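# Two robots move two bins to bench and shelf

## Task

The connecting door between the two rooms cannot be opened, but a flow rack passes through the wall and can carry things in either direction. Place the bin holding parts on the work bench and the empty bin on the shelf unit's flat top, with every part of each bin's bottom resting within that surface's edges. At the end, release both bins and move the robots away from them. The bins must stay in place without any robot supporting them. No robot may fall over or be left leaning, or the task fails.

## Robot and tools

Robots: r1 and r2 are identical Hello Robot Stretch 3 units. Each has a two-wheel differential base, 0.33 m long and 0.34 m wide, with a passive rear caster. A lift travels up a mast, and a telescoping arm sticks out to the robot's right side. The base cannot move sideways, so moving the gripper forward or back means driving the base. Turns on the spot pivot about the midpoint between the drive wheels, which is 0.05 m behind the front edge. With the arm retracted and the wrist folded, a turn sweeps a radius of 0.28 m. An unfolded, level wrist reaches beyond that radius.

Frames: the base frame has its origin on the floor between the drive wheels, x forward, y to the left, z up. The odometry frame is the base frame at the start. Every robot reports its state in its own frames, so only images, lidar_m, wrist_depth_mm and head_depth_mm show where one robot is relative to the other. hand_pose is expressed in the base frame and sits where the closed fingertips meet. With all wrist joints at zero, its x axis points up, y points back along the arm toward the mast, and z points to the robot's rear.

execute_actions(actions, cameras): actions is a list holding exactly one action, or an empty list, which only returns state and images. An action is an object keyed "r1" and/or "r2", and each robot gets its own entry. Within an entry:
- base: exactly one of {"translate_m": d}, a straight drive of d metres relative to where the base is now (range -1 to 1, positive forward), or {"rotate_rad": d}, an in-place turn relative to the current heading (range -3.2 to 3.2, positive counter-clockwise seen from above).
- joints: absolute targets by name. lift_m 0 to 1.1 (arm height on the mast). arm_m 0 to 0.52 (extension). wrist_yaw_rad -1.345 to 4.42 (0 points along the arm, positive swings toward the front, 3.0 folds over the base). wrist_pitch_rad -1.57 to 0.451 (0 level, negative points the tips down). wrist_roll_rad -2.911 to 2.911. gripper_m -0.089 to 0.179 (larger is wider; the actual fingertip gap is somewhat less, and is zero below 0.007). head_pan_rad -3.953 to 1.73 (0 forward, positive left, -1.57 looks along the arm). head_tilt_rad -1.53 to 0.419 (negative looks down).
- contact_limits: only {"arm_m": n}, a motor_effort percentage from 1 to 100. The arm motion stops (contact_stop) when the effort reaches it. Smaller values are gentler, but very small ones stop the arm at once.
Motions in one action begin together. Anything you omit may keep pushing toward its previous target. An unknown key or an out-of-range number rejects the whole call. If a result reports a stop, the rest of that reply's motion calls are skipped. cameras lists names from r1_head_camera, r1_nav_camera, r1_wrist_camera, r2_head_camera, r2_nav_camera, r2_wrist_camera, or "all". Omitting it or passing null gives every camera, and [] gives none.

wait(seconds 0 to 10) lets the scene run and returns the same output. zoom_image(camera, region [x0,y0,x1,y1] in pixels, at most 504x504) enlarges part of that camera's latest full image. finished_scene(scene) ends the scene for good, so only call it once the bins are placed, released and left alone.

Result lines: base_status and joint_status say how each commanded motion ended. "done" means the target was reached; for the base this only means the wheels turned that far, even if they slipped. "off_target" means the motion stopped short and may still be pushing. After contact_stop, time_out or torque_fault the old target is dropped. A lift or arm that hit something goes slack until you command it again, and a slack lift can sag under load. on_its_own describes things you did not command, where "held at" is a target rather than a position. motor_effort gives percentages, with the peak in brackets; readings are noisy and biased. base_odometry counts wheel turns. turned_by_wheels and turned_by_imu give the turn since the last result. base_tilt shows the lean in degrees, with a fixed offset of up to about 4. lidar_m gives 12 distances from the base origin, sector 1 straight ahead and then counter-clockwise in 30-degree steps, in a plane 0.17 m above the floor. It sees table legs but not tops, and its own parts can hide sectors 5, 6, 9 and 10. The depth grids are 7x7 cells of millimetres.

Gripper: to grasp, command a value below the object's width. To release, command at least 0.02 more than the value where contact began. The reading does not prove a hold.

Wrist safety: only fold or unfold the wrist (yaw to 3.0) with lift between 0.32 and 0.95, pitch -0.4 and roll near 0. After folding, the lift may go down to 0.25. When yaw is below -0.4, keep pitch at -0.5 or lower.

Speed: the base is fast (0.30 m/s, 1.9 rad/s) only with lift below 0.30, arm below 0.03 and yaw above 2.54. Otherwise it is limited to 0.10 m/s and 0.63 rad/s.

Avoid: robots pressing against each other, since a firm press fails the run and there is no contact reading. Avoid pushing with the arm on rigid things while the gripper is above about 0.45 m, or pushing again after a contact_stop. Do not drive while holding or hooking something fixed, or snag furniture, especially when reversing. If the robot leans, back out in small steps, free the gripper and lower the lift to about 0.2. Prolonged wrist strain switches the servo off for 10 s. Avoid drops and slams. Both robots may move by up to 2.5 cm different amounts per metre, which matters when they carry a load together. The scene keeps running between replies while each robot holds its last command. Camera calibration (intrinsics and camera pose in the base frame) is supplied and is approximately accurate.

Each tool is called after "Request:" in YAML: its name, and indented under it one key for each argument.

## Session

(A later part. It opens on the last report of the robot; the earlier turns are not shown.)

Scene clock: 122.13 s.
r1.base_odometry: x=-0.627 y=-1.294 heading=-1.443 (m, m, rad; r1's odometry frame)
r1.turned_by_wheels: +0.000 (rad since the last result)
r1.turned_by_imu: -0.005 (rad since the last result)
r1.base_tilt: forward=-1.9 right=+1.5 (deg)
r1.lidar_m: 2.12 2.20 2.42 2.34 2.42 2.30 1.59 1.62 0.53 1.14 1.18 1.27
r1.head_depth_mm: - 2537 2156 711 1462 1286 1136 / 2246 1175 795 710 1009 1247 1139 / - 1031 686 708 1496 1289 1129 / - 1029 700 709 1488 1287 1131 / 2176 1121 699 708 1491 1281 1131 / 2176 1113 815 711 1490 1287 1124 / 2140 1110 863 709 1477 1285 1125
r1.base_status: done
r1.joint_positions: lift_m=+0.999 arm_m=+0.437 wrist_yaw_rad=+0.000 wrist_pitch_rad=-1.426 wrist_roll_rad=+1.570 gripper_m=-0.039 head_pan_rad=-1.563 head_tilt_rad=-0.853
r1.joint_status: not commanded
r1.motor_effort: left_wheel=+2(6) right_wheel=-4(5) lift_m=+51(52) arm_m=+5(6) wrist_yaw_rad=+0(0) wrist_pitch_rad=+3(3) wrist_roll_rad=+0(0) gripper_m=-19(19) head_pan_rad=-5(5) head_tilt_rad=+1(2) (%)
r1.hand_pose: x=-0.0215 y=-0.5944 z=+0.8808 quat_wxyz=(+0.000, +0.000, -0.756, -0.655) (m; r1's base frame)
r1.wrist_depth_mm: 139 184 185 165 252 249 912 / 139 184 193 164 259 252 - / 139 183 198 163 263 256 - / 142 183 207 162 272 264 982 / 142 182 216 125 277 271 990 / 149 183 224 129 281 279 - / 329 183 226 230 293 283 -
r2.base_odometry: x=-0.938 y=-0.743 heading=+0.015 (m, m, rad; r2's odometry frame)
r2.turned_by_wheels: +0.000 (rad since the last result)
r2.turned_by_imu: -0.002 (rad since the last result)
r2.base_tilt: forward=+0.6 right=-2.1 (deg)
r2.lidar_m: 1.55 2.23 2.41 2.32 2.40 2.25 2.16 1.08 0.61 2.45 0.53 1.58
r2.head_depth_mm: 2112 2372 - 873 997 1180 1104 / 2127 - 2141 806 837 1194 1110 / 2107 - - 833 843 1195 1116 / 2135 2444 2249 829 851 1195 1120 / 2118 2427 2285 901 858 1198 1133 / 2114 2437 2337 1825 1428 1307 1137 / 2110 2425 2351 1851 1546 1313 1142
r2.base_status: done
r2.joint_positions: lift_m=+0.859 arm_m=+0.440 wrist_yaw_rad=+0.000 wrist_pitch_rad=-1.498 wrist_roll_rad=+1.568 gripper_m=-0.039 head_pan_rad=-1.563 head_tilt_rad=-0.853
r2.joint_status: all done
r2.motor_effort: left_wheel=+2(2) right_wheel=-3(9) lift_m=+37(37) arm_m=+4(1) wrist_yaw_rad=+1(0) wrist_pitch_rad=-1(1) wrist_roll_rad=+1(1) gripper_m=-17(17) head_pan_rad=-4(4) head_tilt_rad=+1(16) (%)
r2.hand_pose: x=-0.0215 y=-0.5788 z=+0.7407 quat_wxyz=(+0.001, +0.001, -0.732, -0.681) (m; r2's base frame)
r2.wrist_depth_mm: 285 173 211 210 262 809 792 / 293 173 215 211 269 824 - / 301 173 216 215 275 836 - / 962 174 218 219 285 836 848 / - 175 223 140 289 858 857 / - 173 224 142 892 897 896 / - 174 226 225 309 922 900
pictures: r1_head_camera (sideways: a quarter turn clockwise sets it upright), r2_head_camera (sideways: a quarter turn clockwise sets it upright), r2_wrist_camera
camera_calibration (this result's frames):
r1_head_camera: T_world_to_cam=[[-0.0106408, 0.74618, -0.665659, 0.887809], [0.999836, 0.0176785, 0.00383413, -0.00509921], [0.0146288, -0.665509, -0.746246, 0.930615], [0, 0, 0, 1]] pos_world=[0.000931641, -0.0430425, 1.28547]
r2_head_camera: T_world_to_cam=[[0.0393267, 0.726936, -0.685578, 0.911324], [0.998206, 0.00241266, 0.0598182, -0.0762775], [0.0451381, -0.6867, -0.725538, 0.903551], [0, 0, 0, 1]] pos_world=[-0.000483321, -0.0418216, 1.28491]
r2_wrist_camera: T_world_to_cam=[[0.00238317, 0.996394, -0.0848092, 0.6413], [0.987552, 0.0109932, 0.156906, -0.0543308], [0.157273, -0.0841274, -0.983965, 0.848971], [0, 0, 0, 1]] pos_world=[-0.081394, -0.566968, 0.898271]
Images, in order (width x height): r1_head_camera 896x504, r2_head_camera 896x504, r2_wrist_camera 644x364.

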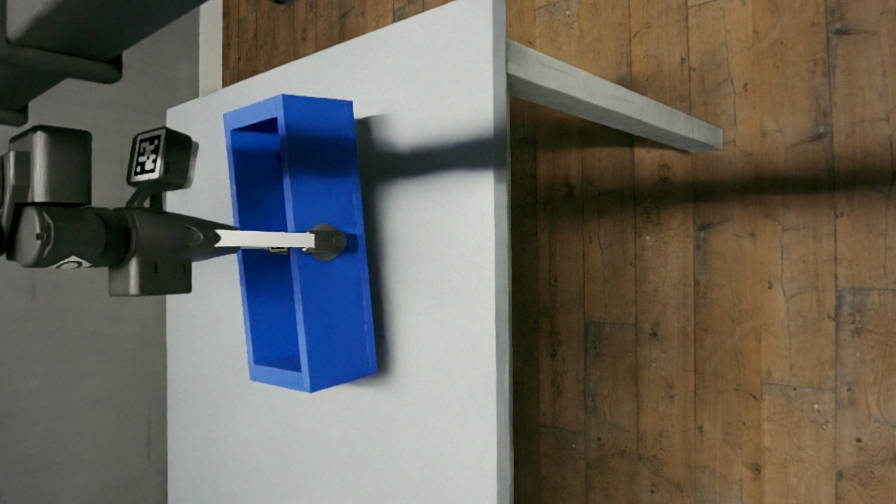

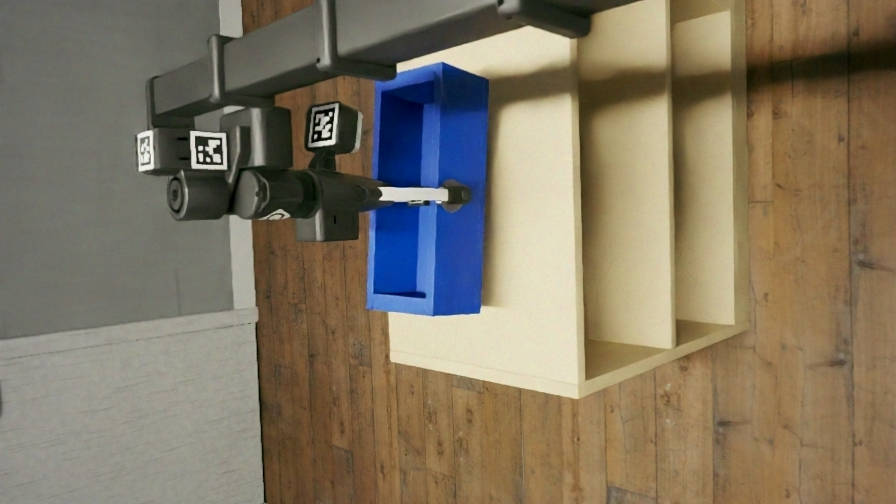

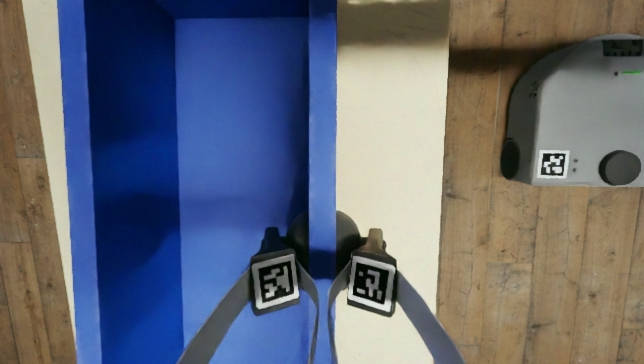

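Request:
execute_actions:
  actions:
    - {"r1":{"joints":{"lift_m":0.942}},"r2":{"joints":{"lift_m":0.798}}}
  cameras: []

Request:
execute_actions:
  actions:
    - {"r1":{"joints":{"gripper_m":0.05}},"r2":{"joints":{"gripper_m":0.05}}}
  cameras: []

Request:
execute_actions:
  actions:
    - {"r1":{"joints":{"lift_m":1.03}},"r2":{"joints":{"lift_m":0.88}}}
  cameras: []

Request:
execute_actions:
  actions:
    - {"r1":{"base":{"translate_m":-0.3},"joints":{"arm_m":0.03,"head_pan_rad":-1.2}},"r2":{"base":{"translate_m":-0.3},"joints":{"arm_m":0.03,"head_pan_rad":-1.2}}}
  cameras: ["r1_head_camera","r2_head_camera"]

Scene clock: 129.40 s.
r1.base_odometry: x=-0.627 y=-1.294 heading=-1.443 (m, m, rad; r1's odometry frame)
r1.turned_by_wheels: +0.000 (rad since the last result)
r1.turned_by_imu: -0.001 (rad since the last result)
r1.base_tilt: forward=-1.9 right=+1.5 (deg)
r1.lidar_m: 2.11 2.20 2.42 2.33 2.42 2.29 1.60 1.61 0.53 1.14 1.18 1.27
r1.head_depth_mm: 2140 - - 693 1449 1293 1130 / - 1119 795 713 1012 1247 1136 / - 1123 758 712 1486 1290 1135 / 2120 - 761 711 1484 1289 1135 / 2156 1120 759 707 1482 1287 1135 / 2163 1114 840 711 1489 1286 1129 / 2162 1112 862 705 1492 1280 1129
r1.base_status: not commanded
r1.joint_positions: lift_m=+0.943 arm_m=+0.437 wrist_yaw_rad=+0.000 wrist_pitch_rad=-1.427 wrist_roll_rad=+1.570 gripper_m=-0.039 head_pan_rad=-1.563 head_tilt_rad=-0.853
r1.joint_status: all done
r1.motor_effort: left_wheel=+2(2) right_wheel=-4(4) lift_m=+16(48) arm_m=+5(5) wrist_yaw_rad=+0(0) wrist_pitch_rad=+3(3) wrist_roll_rad=+0(0) gripper_m=-19(20) head_pan_rad=-5(5) head_tilt_rad=+2(2) (%)
r1.hand_pose: x=-0.0215 y=-0.5943 z=+0.8242 quat_wxyz=(+0.000, +0.000, -0.756, -0.655) (m; r1's base frame)
r1.wrist_depth_mm: 141 186 192 188 199 195 872 / 141 187 197 188 203 199 - / 140 186 202 181 209 203 - / 140 185 208 174 214 207 946 / 143 185 213 126 218 212 952 / 143 183 190 130 221 217 957 / 149 183 193 224 230 222 984
r2.base_odometry: x=-0.938 y=-0.743 heading=+0.015 (m, m, rad; r2's odometry frame)
r2.turned_by_wheels: +0.000 (rad since the last result)
r2.turned_by_imu: -0.001 (rad since the last result)
r2.base_tilt: forward=+0.8 right=-2.3 (deg)
r2.lidar_m: 1.56 2.23 2.41 2.31 2.39 2.25 2.16 1.09 0.61 2.44 0.53 1.58
r2.head_depth_mm: 2131 2423 2254 - - 1191 1105 / 2134 2377 - 825 835 1188 1113 / 2109 2385 - 846 844 1194 1117 / 2118 2423 2256 855 850 1195 1125 / 2131 2435 2292 932 858 1193 1136 / 2114 2412 2312 1841 1423 1303 1140 / 2126 2409 2339 1867 1546 1314 1142
r2.base_status: not commanded
r2.joint_positions: lift_m=+0.799 arm_m=+0.440 wrist_yaw_rad=+0.000 wrist_pitch_rad=-1.499 wrist_roll_rad=+1.568 gripper_m=-0.039 head_pan_rad=-1.563 head_tilt_rad=-0.853
r2.joint_status: all done
r2.motor_effort: left_wheel=+2(2) right_wheel=-4(3) lift_m=+15(34) arm_m=+4(3) wrist_yaw_rad=+0(1) wrist_pitch_rad=-1(1) wrist_roll_rad=+1(1) gripper_m=-18(17) head_pan_rad=-3(3) head_tilt_rad=+1(1) (%)
r2.hand_pose: x=-0.0215 y=-0.5788 z=+0.6799 quat_wxyz=(+0.001, +0.001, -0.732, -0.681) (m; r2's base frame)
r2.wrist_depth_mm: 131 172 202 199 206 729 711 / 136 173 207 204 211 760 - / 136 173 211 211 217 760 - / 246 175 216 215 223 807 781 / 252 175 222 139 230 822 800 / 260 175 228 142 235 843 813 / 270 175 233 233 242 877 837
pictures: none
No camera images: the call's "cameras" was empty. Leave "cameras" out to get every camera's image.

Scene clock: 130.80 s.
r1.base_odometry: x=-0.627 y=-1.294 heading=-1.443 (m, m, rad; r1's odometry frame)
r1.turned_by_wheels: +0.000 (rad since the last result)
r1.turned_by_imu: +0.000 (rad since the last result)
r1.base_tilt: forward=-1.9 right=+1.6 (deg)
r1.lidar_m: 2.12 2.20 2.42 2.34 2.43 2.30 1.59 1.62 0.53 1.14 1.18 1.27
r1.head_depth_mm: 2149 - - 694 1455 1296 1136 / - 1122 819 709 1013 1241 1134 / - 1124 767 711 1484 1283 1131 / 2114 - 764 712 1496 1282 1131 / 2174 1115 791 705 1488 1283 1130 / 2151 1113 839 706 1477 1288 1134 / 2174 1115 862 706 1464 1286 1126
r1.base_status: not commanded
r1.joint_positions: lift_m=+0.943 arm_m=+0.437 wrist_yaw_rad=+0.000 wrist_pitch_rad=-1.422 wrist_roll_rad=+1.570 gripper_m=+0.050 head_pan_rad=-1.563 head_tilt_rad=-0.853
r1.joint_status: all done
r1.motor_effort: left_wheel=+1(1) right_wheel=-4(4) lift_m=+16(16) arm_m=+5(6) wrist_yaw_rad=+0(1) wrist_pitch_rad=+1(3) wrist_roll_rad=+0(0) gripper_m=+0(80) head_pan_rad=-5(5) head_tilt_rad=+2(2) (%)
r1.hand_pose: x=-0.0215 y=-0.5954 z=+0.8242 quat_wxyz=(+0.000, +0.000, -0.757, -0.653) (m; r1's base frame)
r1.wrist_depth_mm: 141 182 203 183 201 194 850 / 140 187 208 176 205 199 195 / 143 184 210 170 209 202 - / 143 183 216 211 214 207 893 / 148 183 222 216 219 212 940 / 256 181 - 215 - 217 961 / 262 171 199 206 230 220 976
r2.base_odometry: x=-0.938 y=-0.743 heading=+0.015 (m, m, rad; r2's odometry frame)
r2.turned_by_wheels: +0.000 (rad since the last result)
r2.turned_by_imu: +0.000 (rad since the last result)
r2.base_tilt: forward=+0.6 right=-2.3 (deg)
r2.lidar_m: 1.56 2.23 2.41 2.31 2.40 2.25 2.16 1.08 0.61 2.44 0.53 1.59
r2.head_depth_mm: 2113 2425 2263 - - 1190 1113 / 2134 2380 - 826 835 1187 1118 / 2132 2384 - 873 842 1189 1123 / 2112 2432 2254 900 852 1194 1123 / 2122 2402 2281 954 858 1197 1133 / 2124 2412 2312 1830 1427 1304 1139 / 2106 2433 2362 1863 1552 1315 1145
r2.base_status: not commanded
r2.joint_positions: lift_m=+0.799 arm_m=+0.440 wrist_yaw_rad=+0.000 wrist_pitch_rad=-1.499 wrist_roll_rad=+1.568 gripper_m=+0.050 head_pan_rad=-1.563 head_tilt_rad=-0.853
r2.joint_status: all done
r2.motor_effort: left_wheel=+2(2) right_wheel=-4(4) lift_m=+15(15) arm_m=+4(4) wrist_yaw_rad=+0(1) wrist_pitch_rad=-1(1) wrist_roll_rad=+1(1) gripper_m=+0(80) head_pan_rad=-3(3) head_tilt_rad=+2(1) (%)
r2.hand_pose: x=-0.0215 y=-0.5788 z=+0.6799 quat_wxyz=(+0.001, +0.001, -0.732, -0.681) (m; r2's base frame)
r2.wrist_depth_mm: 137 168 206 203 205 735 715 / 230 169 212 208 211 779 - / 238 170 217 214 216 773 - / 244 171 223 217 223 780 770 / 253 172 229 225 226 804 813 / 261 172 - 232 - 848 834 / 269 163 243 238 243 859 849
pictures: none
No camera images: the call's "cameras" was empty. Leave "cameras" out to get every camera's image.

Scene clock: 132.43 s.
r1.base_odometry: x=-0.627 y=-1.294 heading=-1.443 (m, m, rad; r1's odometry frame)
r1.turned_by_wheels: +0.000 (rad since the last result)
r1.turned_by_imu: +0.000 (rad since the last result)
r1.base_tilt: forward=-1.9 right=+1.5 (deg)
r1.lidar_m: 2.12 2.20 2.42 2.34 2.43 2.30 1.59 1.62 0.53 1.14 1.19 1.27
r1.head_depth_mm: 2211 2506 2169 711 1451 1296 1138 / 2189 1163 821 713 1014 1252 1129 / 2195 1077 771 707 1485 1279 1130 / - 1077 720 711 1499 1282 1129 / 2182 1120 789 709 1489 1297 1130 / 2170 1107 840 705 1479 1273 1134 / 2159 1118 865 711 1490 1273 1127
r1.base_status: not commanded
r1.joint_positions: lift_m=+1.029 arm_m=+0.437 wrist_yaw_rad=+0.000 wrist_pitch_rad=-1.422 wrist_roll_rad=+1.570 gripper_m=+0.050 head_pan_rad=-1.563 head_tilt_rad=-0.853
r1.joint_status: all done
r1.motor_effort: left_wheel=+2(3) right_wheel=-4(4) lift_m=+47(50) arm_m=+5(5) wrist_yaw_rad=+0(1) wrist_pitch_rad=+1(1) wrist_roll_rad=+0(0) gripper_m=+0(0) head_pan_rad=-4(5) head_tilt_rad=+2(2) (%)
r1.hand_pose: x=-0.0215 y=-0.5956 z=+0.9110 quat_wxyz=(+0.000, +0.000, -0.758, -0.653) (m; r1's base frame)
r1.wrist_depth_mm: 317 307 221 226 281 277 933 / 327 316 290 291 289 280 - / 335 319 288 293 294 288 - / 338 330 305 299 298 296 998 / 350 340 281 284 304 - - / 360 348 - 307 - - - / 367 361 300 310 323 - -
r2.base_odometry: x=-0.938 y=-0.743 heading=+0.015 (m, m, rad; r2's odometry frame)
r2.turned_by_wheels: +0.000 (rad since the last result)
r2.turned_by_imu: +0.000 (rad since the last result)
r2.base_tilt: forward=+0.6 right=-2.1 (deg)
r2.lidar_m: 1.56 2.23 2.41 2.31 2.40 2.25 2.16 1.08 0.61 2.45 0.53 1.58
r2.head_depth_mm: 2107 2378 - 901 1007 1181 1106 / 2116 - 2107 831 836 1190 1113 / 2112 - 2068 864 843 1191 1121 / 2128 2415 2273 902 850 1190 1126 / 2117 2418 2283 957 857 1200 1132 / 2100 2409 2291 1829 1428 1298 1135 / 2114 2416 2343 1865 1546 1313 1143
r2.base_status: not commanded
r2.joint_positions: lift_m=+0.879 arm_m=+0.440 wrist_yaw_rad=+0.000 wrist_pitch_rad=-1.499 wrist_roll_rad=+1.568 gripper_m=+0.050 head_pan_rad=-1.563 head_tilt_rad=-0.853
r2.joint_status: all done
r2.motor_effort: left_wheel=+2(3) right_wheel=-4(3) lift_m=+35(35) arm_m=+4(4) wrist_yaw_rad=+1(0) wrist_pitch_rad=-1(1) wrist_roll_rad=+1(1) gripper_m=+0(0) head_pan_rad=-3(3) head_tilt_rad=+1(1) (%)
r2.hand_pose: x=-0.0215 y=-0.5788 z=+0.7608 quat_wxyz=(+0.001, +0.001, -0.732, -0.681) (m; r2's base frame)
r2.wrist_depth_mm: 310 297 242 278 282 814 797 / 624 306 285 290 285 829 - / 963 316 291 293 298 862 - / - 327 303 300 302 865 851 / - 334 261 313 313 895 877 / - 345 - 317 - 900 914 / - 360 271 299 329 956 921
pictures: none
No camera images: the call's "cameras" was empty. Leave "cameras" out to get every camera's image.

Scene clock: 136.97 s.
r1.base_odometry: x=-0.666 y=-0.996 heading=-1.443 (m, m, rad; r1's odometry frame)
r1.turned_by_wheels: +0.000 (rad since the last result)
r1.turned_by_imu: -0.001 (rad since the last result)
r1.base_tilt: forward=-1.9 right=+1.4 (deg)
r1.lidar_m: 2.42 2.52 2.43 2.34 2.42 1.99 1.30 1.31 2.54 0.49 1.18 1.55
r1.head_depth_mm: 2077 2285 2138 1834 - - 1128 / 2167 1122 870 769 - 1288 1112 / 2235 1121 791 713 922 1243 1133 / 2295 1117 781 727 1491 1290 1130 / 2414 1119 795 752 1492 1284 1131 / 2472 1116 794 771 1482 1285 1127 / 2531 1118 865 1624 1482 1273 1123
r1.base_status: done
r1.joint_positions: lift_m=+1.029 arm_m=+0.030 wrist_yaw_rad=+0.001 wrist_pitch_rad=-1.421 wrist_roll_rad=+1.570 gripper_m=+0.050 head_pan_rad=-1.207 head_tilt_rad=-0.853
r1.joint_status: all done
r1.motor_effort: left_wheel=+2(4) right_wheel=-3(11) lift_m=+47(47) arm_m=-6(4) wrist_yaw_rad=-1(1) wrist_pitch_rad=+1(1) wrist_roll_rad=+0(0) gripper_m=+0(0) head_pan_rad=+4(35) head_tilt_rad=+2(2) (%)
r1.hand_pose: x=-0.0215 y=-0.1895 z=+0.9110 quat_wxyz=(+0.001, +0.000, -0.758, -0.653) (m; r1's base frame)
r1.wrist_depth_mm: - - - - - 951 925 / - - - - - 995 952 / - - - - - 984 966 / - - - - - - - / 357 550 - - - - - / 362 - - - - - - / 371 - - - - - -
r2.base_odometry: x=-1.238 y=-0.747 heading=+0.015 (m, m, rad; r2's odometry frame)
r2.turned_by_wheels: +0.000 (rad since the last result)
r2.turned_by_imu: -0.001 (rad since the last result)
r2.base_tilt: forward=+0.7 right=-2.3 (deg)
r2.lidar_m: 1.85 2.55 2.40 2.31 2.38 1.94 1.86 0.83 0.94 0.50 0.74 0.71
r2.head_depth_mm: 2045 2327 2177 924 806 - - / 2133 2387 2224 907 837 989 1086 / 2182 2494 2238 875 1018 1198 1115 / 2271 2600 2263 886 1051 1238 1127 / 2357 2656 2290 903 1119 1271 1132 / 2470 2822 2320 962 1145 1301 1136 / 2579 2923 2349 1850 1541 1315 1144
r2.base_status: done
r2.joint_positions: lift_m=+0.879 arm_m=+0.030 wrist_yaw_rad=+0.000 wrist_pitch_rad=-1.499 wrist_roll_rad=+1.568 gripper_m=+0.050 head_pan_rad=-1.207 head_tilt_rad=-0.853
r2.joint_status: all done
r2.motor_effort: left_wheel=+1(2) right_wheel=-2(12) lift_m=+35(34) arm_m=-3(3) wrist_yaw_rad=-1(0) wrist_pitch_rad=-1(1) wrist_roll_rad=+1(1) gripper_m=+0(0) head_pan_rad=+3(25) head_tilt_rad=+1(1) (%)
r2.hand_pose: x=-0.0215 y=-0.1695 z=+0.7608 quat_wxyz=(+0.001, +0.001, -0.732, -0.681) (m; r2's base frame)
r2.wrist_depth_mm: 566 563 862 881 840 794 792 / 584 581 901 865 - 812 824 / 387 598 890 905 - 813 834 / 612 617 875 923 901 876 865 / 495 621 893 943 932 894 878 / 366 635 - 959 - 926 898 / 376 673 938 - 952 935 911
pictures: r1_head_camera (sideways: a quarter turn clockwise sets it upright), r2_head_camera (sideways: a quarter turn clockwise sets it upright)
camera_calibration (this result's frames):
r1_head_camera: T_world_to_cam=[[-0.270147, 0.695536, -0.665771, 0.889538], [0.930908, 0.365234, 0.00383263, -0.00467679], [0.245828, -0.618736, -0.746146, 0.929075], [0, 0, 0, 1]] pos_world=[0.0162668, -0.0421452, 1.28547]
r2_head_camera: T_world_to_cam=[[-0.216562, 0.694893, -0.685729, 0.913082], [0.934713, 0.350332, 0.0598193, -0.0758916], [0.281801, -0.628005, -0.725395, 0.901922], [0, 0, 0, 1]] pos_world=[0.0145137, -0.0414957, 1.28492]
Images, in order (width x height): r1_head_camera 896x504, r2_head_camera 896x504.

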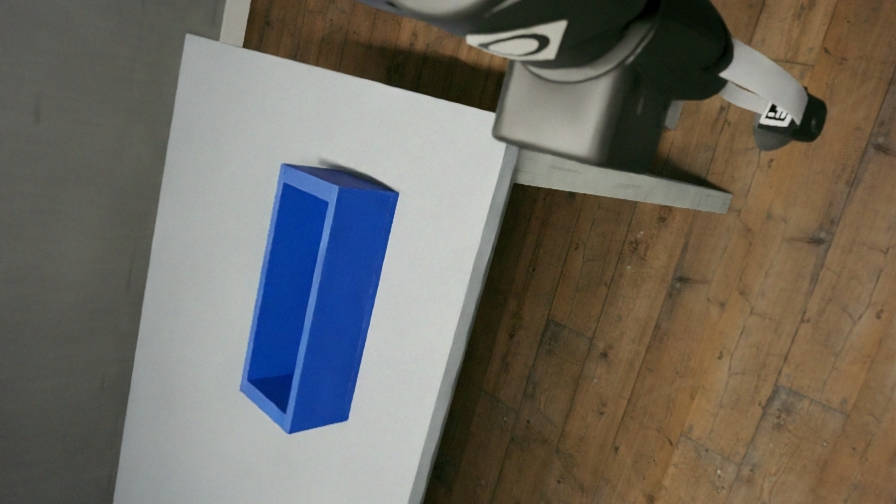

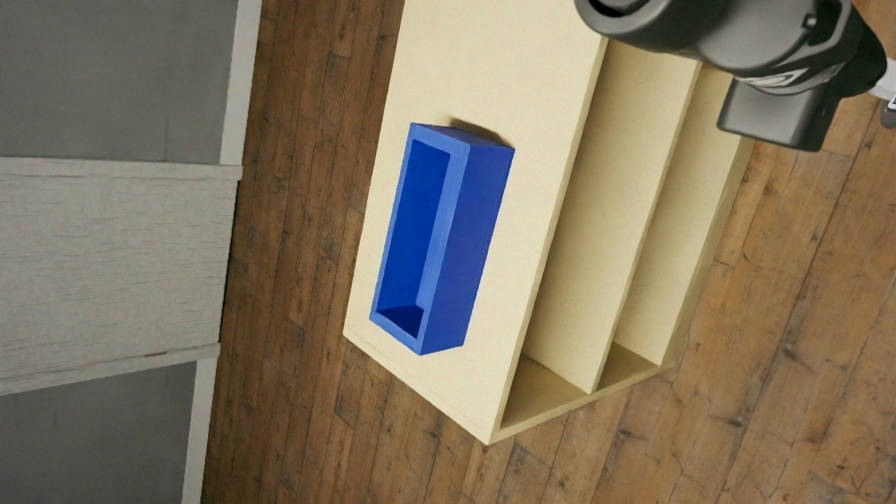

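Request:
finished_scene:
  scene: 2

The scene is finished: the task was done.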